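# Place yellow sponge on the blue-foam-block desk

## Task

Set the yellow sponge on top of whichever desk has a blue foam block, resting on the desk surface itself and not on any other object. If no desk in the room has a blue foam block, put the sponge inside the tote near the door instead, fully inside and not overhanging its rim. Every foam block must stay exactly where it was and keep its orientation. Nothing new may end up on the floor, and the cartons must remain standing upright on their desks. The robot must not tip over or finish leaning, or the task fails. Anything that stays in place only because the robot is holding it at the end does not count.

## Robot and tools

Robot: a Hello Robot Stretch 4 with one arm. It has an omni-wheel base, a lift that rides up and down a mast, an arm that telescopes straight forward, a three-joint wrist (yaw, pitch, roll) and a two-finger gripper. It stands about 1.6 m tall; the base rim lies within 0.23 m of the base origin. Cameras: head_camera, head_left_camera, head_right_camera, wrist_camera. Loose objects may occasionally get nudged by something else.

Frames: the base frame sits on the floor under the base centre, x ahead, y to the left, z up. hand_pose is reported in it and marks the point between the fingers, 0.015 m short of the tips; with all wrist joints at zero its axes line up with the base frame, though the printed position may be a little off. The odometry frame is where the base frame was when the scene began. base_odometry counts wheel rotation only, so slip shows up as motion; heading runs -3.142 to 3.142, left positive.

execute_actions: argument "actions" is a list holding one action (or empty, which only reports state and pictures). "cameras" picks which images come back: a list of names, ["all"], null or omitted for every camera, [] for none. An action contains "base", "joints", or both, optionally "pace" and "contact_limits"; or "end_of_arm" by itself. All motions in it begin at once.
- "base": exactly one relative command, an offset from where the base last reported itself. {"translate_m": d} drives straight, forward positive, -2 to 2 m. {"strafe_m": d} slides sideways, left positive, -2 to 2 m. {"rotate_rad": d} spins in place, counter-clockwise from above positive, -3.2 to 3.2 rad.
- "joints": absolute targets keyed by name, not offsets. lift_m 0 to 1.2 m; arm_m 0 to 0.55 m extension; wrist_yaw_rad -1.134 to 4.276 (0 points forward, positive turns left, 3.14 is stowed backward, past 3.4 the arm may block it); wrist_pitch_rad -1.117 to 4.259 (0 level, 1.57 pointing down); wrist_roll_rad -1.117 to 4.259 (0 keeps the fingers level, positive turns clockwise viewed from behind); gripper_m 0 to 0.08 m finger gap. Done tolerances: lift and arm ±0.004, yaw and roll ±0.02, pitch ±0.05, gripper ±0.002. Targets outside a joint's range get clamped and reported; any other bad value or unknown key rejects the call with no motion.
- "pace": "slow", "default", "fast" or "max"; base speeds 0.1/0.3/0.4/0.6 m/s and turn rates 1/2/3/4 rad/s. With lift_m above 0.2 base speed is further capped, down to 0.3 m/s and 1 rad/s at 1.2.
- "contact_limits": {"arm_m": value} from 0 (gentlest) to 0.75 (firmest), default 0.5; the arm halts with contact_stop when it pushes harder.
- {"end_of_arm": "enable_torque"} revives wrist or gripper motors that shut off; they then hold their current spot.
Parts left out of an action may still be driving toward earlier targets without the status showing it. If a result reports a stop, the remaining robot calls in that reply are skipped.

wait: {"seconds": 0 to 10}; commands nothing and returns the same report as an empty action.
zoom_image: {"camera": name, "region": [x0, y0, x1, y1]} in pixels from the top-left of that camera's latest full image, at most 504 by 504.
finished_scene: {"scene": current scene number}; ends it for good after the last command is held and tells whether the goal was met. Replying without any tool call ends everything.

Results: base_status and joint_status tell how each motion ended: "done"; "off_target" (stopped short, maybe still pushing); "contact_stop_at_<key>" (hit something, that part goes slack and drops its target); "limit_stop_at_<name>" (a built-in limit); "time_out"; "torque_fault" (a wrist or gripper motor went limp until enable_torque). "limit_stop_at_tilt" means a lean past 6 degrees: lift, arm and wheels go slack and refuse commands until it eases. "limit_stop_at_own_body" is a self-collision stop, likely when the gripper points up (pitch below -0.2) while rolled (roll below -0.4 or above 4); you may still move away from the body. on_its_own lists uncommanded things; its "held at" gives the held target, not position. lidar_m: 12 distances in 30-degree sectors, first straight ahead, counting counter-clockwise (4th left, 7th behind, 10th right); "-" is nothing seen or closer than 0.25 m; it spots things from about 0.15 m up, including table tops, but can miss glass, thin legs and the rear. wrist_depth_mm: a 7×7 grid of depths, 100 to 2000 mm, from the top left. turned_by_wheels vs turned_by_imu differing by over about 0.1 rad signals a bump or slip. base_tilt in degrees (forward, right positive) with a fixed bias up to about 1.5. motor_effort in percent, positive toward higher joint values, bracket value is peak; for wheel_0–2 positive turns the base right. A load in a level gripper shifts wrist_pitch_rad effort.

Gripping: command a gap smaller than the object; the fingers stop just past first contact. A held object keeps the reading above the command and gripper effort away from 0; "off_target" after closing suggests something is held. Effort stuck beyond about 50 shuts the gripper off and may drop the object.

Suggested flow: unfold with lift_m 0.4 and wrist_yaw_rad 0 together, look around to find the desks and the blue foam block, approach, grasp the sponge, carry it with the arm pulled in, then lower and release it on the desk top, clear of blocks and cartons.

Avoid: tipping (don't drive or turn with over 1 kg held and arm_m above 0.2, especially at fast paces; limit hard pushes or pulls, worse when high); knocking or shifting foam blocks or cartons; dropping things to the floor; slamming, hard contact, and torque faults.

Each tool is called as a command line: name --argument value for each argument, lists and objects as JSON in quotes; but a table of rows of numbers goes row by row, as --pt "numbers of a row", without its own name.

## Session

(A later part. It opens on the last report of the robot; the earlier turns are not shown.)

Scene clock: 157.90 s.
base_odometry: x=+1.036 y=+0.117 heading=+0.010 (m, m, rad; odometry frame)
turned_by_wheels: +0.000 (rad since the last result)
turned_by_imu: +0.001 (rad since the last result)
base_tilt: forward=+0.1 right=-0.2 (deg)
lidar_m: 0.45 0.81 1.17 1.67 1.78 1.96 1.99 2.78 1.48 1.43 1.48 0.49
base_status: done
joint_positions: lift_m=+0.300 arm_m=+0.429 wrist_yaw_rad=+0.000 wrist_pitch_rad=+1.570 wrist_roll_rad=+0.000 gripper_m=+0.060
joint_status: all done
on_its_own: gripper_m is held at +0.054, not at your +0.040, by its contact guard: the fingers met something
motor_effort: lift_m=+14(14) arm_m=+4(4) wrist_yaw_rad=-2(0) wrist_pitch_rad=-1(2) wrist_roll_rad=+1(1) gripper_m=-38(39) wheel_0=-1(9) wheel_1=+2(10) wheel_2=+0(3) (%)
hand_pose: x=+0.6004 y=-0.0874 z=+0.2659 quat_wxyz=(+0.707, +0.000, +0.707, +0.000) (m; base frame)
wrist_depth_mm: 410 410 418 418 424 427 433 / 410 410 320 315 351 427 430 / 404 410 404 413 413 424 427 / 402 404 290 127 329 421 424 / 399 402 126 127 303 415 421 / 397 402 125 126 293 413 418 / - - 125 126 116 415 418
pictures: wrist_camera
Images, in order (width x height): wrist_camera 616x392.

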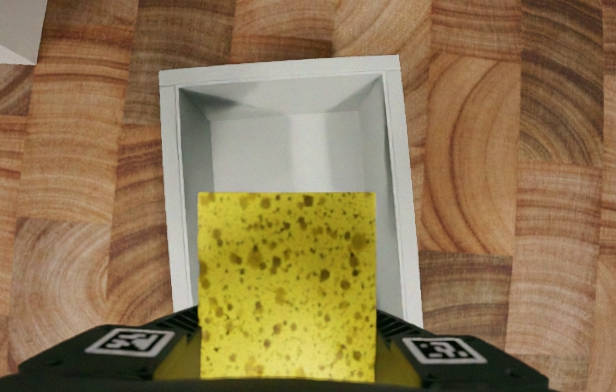

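Good; lower.

execute_actions --actions '[{"joints":{"lift_m":0.075}}]' --cameras '["wrist_camera"]'

execute_actions --actions '[{"joints":{"gripper_m":0.075}}]' --cameras '[]'

execute_actions --actions '[{"joints":{"lift_m":0.35},"pace":"fast"}]' --cameras '["wrist_camera"]'

Scene clock: 165.67 s.
base_odometry: x=+1.036 y=+0.117 heading=+0.010 (m, m, rad; odometry frame)
turned_by_wheels: +0.000 (rad since the last result)
turned_by_imu: +0.001 (rad since the last result)
base_tilt: forward=+0.1 right=-0.2 (deg)
lidar_m: 0.46 0.82 1.17 1.66 1.77 1.95 1.98 2.78 1.46 1.43 1.48 0.45
base_status: not commanded
joint_positions: lift_m=+0.075 arm_m=+0.429 wrist_yaw_rad=+0.000 wrist_pitch_rad=+1.570 wrist_roll_rad=+0.000 gripper_m=+0.060
joint_status: all done
on_its_own: gripper_m is held at +0.054, not at your +0.040, by its contact guard: the fingers met something
motor_effort: lift_m=+15(15) arm_m=+4(4) wrist_yaw_rad=-2(3) wrist_pitch_rad=-2(0) wrist_roll_rad=+0(0) gripper_m=-36(37) wheel_0=-1(1) wheel_1=+2(2) wheel_2=+0(0) (%)
hand_pose: x=+0.6003 y=-0.0874 z=+0.0409 quat_wxyz=(+0.707, +0.000, +0.707, +0.000) (m; base frame)
wrist_depth_mm: 132 186 188 190 191 143 - / 132 185 187 189 190 146 - / 131 183 186 188 189 151 - / 128 183 184 127 188 155 - / 125 181 126 126 187 158 - / 122 167 125 126 186 161 - / - - 125 126 116 132 -
pictures: wrist_camera
Images, in order (width x height): wrist_camera 616x392.

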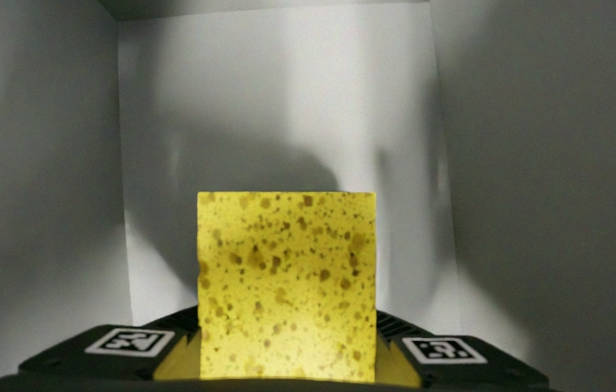

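Scene clock: 166.50 s.
base_odometry: x=+1.036 y=+0.117 heading=+0.010 (m, m, rad; odometry frame)
turned_by_wheels: +0.000 (rad since the last result)
turned_by_imu: +0.000 (rad since the last result)
base_tilt: forward=+0.0 right=-0.2 (deg)
lidar_m: 0.47 0.82 1.16 1.67 1.78 1.93 1.97 2.78 1.47 1.44 1.49 0.51
base_status: not commanded
joint_positions: lift_m=+0.075 arm_m=+0.429 wrist_yaw_rad=+0.000 wrist_pitch_rad=+1.570 wrist_roll_rad=+0.000 gripper_m=+0.075
joint_status: all done
motor_effort: lift_m=+15(14) arm_m=+4(4) wrist_yaw_rad=-2(3) wrist_pitch_rad=-2(2) wrist_roll_rad=+1(0) gripper_m=+1(38) wheel_0=-1(1) wheel_1=+2(2) wheel_2=+0(0) (%)
hand_pose: x=+0.6003 y=-0.0874 z=+0.0409 quat_wxyz=(+0.707, +0.000, +0.707, +0.000) (m; base frame)
wrist_depth_mm: 132 186 188 190 192 143 - / 132 186 187 189 190 147 - / 130 184 186 187 190 151 - / 128 183 185 143 188 155 - / 125 182 140 141 187 158 - / 121 158 139 140 186 161 - / - - 138 139 127 - -
pictures: none
No camera images: the call's "cameras" was empty. Leave "cameras" out to get every camera's image.

Scene clock: 168.27 s.
base_odometry: x=+1.036 y=+0.117 heading=+0.010 (m, m, rad; odometry frame)
turned_by_wheels: +0.000 (rad since the last result)
turned_by_imu: +0.000 (rad since the last result)
base_tilt: forward=+0.0 right=-0.2 (deg)
lidar_m: 0.47 0.81 1.16 1.67 1.76 1.96 1.99 2.76 1.49 1.41 1.49 0.51
base_status: not commanded
joint_positions: lift_m=+0.350 arm_m=+0.429 wrist_yaw_rad=+0.000 wrist_pitch_rad=+1.570 wrist_roll_rad=+0.000 gripper_m=+0.075
joint_status: all done
motor_effort: lift_m=+24(26) arm_m=+4(4) wrist_yaw_rad=-2(3) wrist_pitch_rad=-2(3) wrist_roll_rad=+1(2) gripper_m=+3(2) wheel_0=-1(1) wheel_1=+2(2) wheel_2=+0(0) (%)
hand_pose: x=+0.6003 y=-0.0874 z=+0.3152 quat_wxyz=(+0.707, +0.000, +0.707, +0.000) (m; base frame)
wrist_depth_mm: 433 459 466 466 477 477 480 / 455 462 462 382 473 477 480 / 452 455 410 459 469 473 477 / 449 455 455 462 462 469 473 / 449 452 452 410 459 466 469 / 445 449 394 452 433 466 466 / - - 359 389 127 - 462
pictures: wrist_camera
Images, in order (width x height): wrist_camera 616x392.

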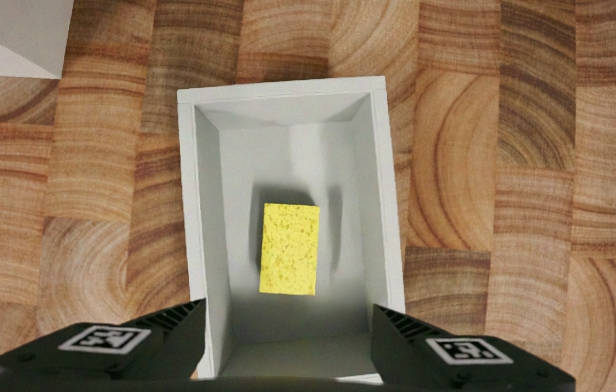

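finished_scene --scene 1

The scene is finished: the task was done.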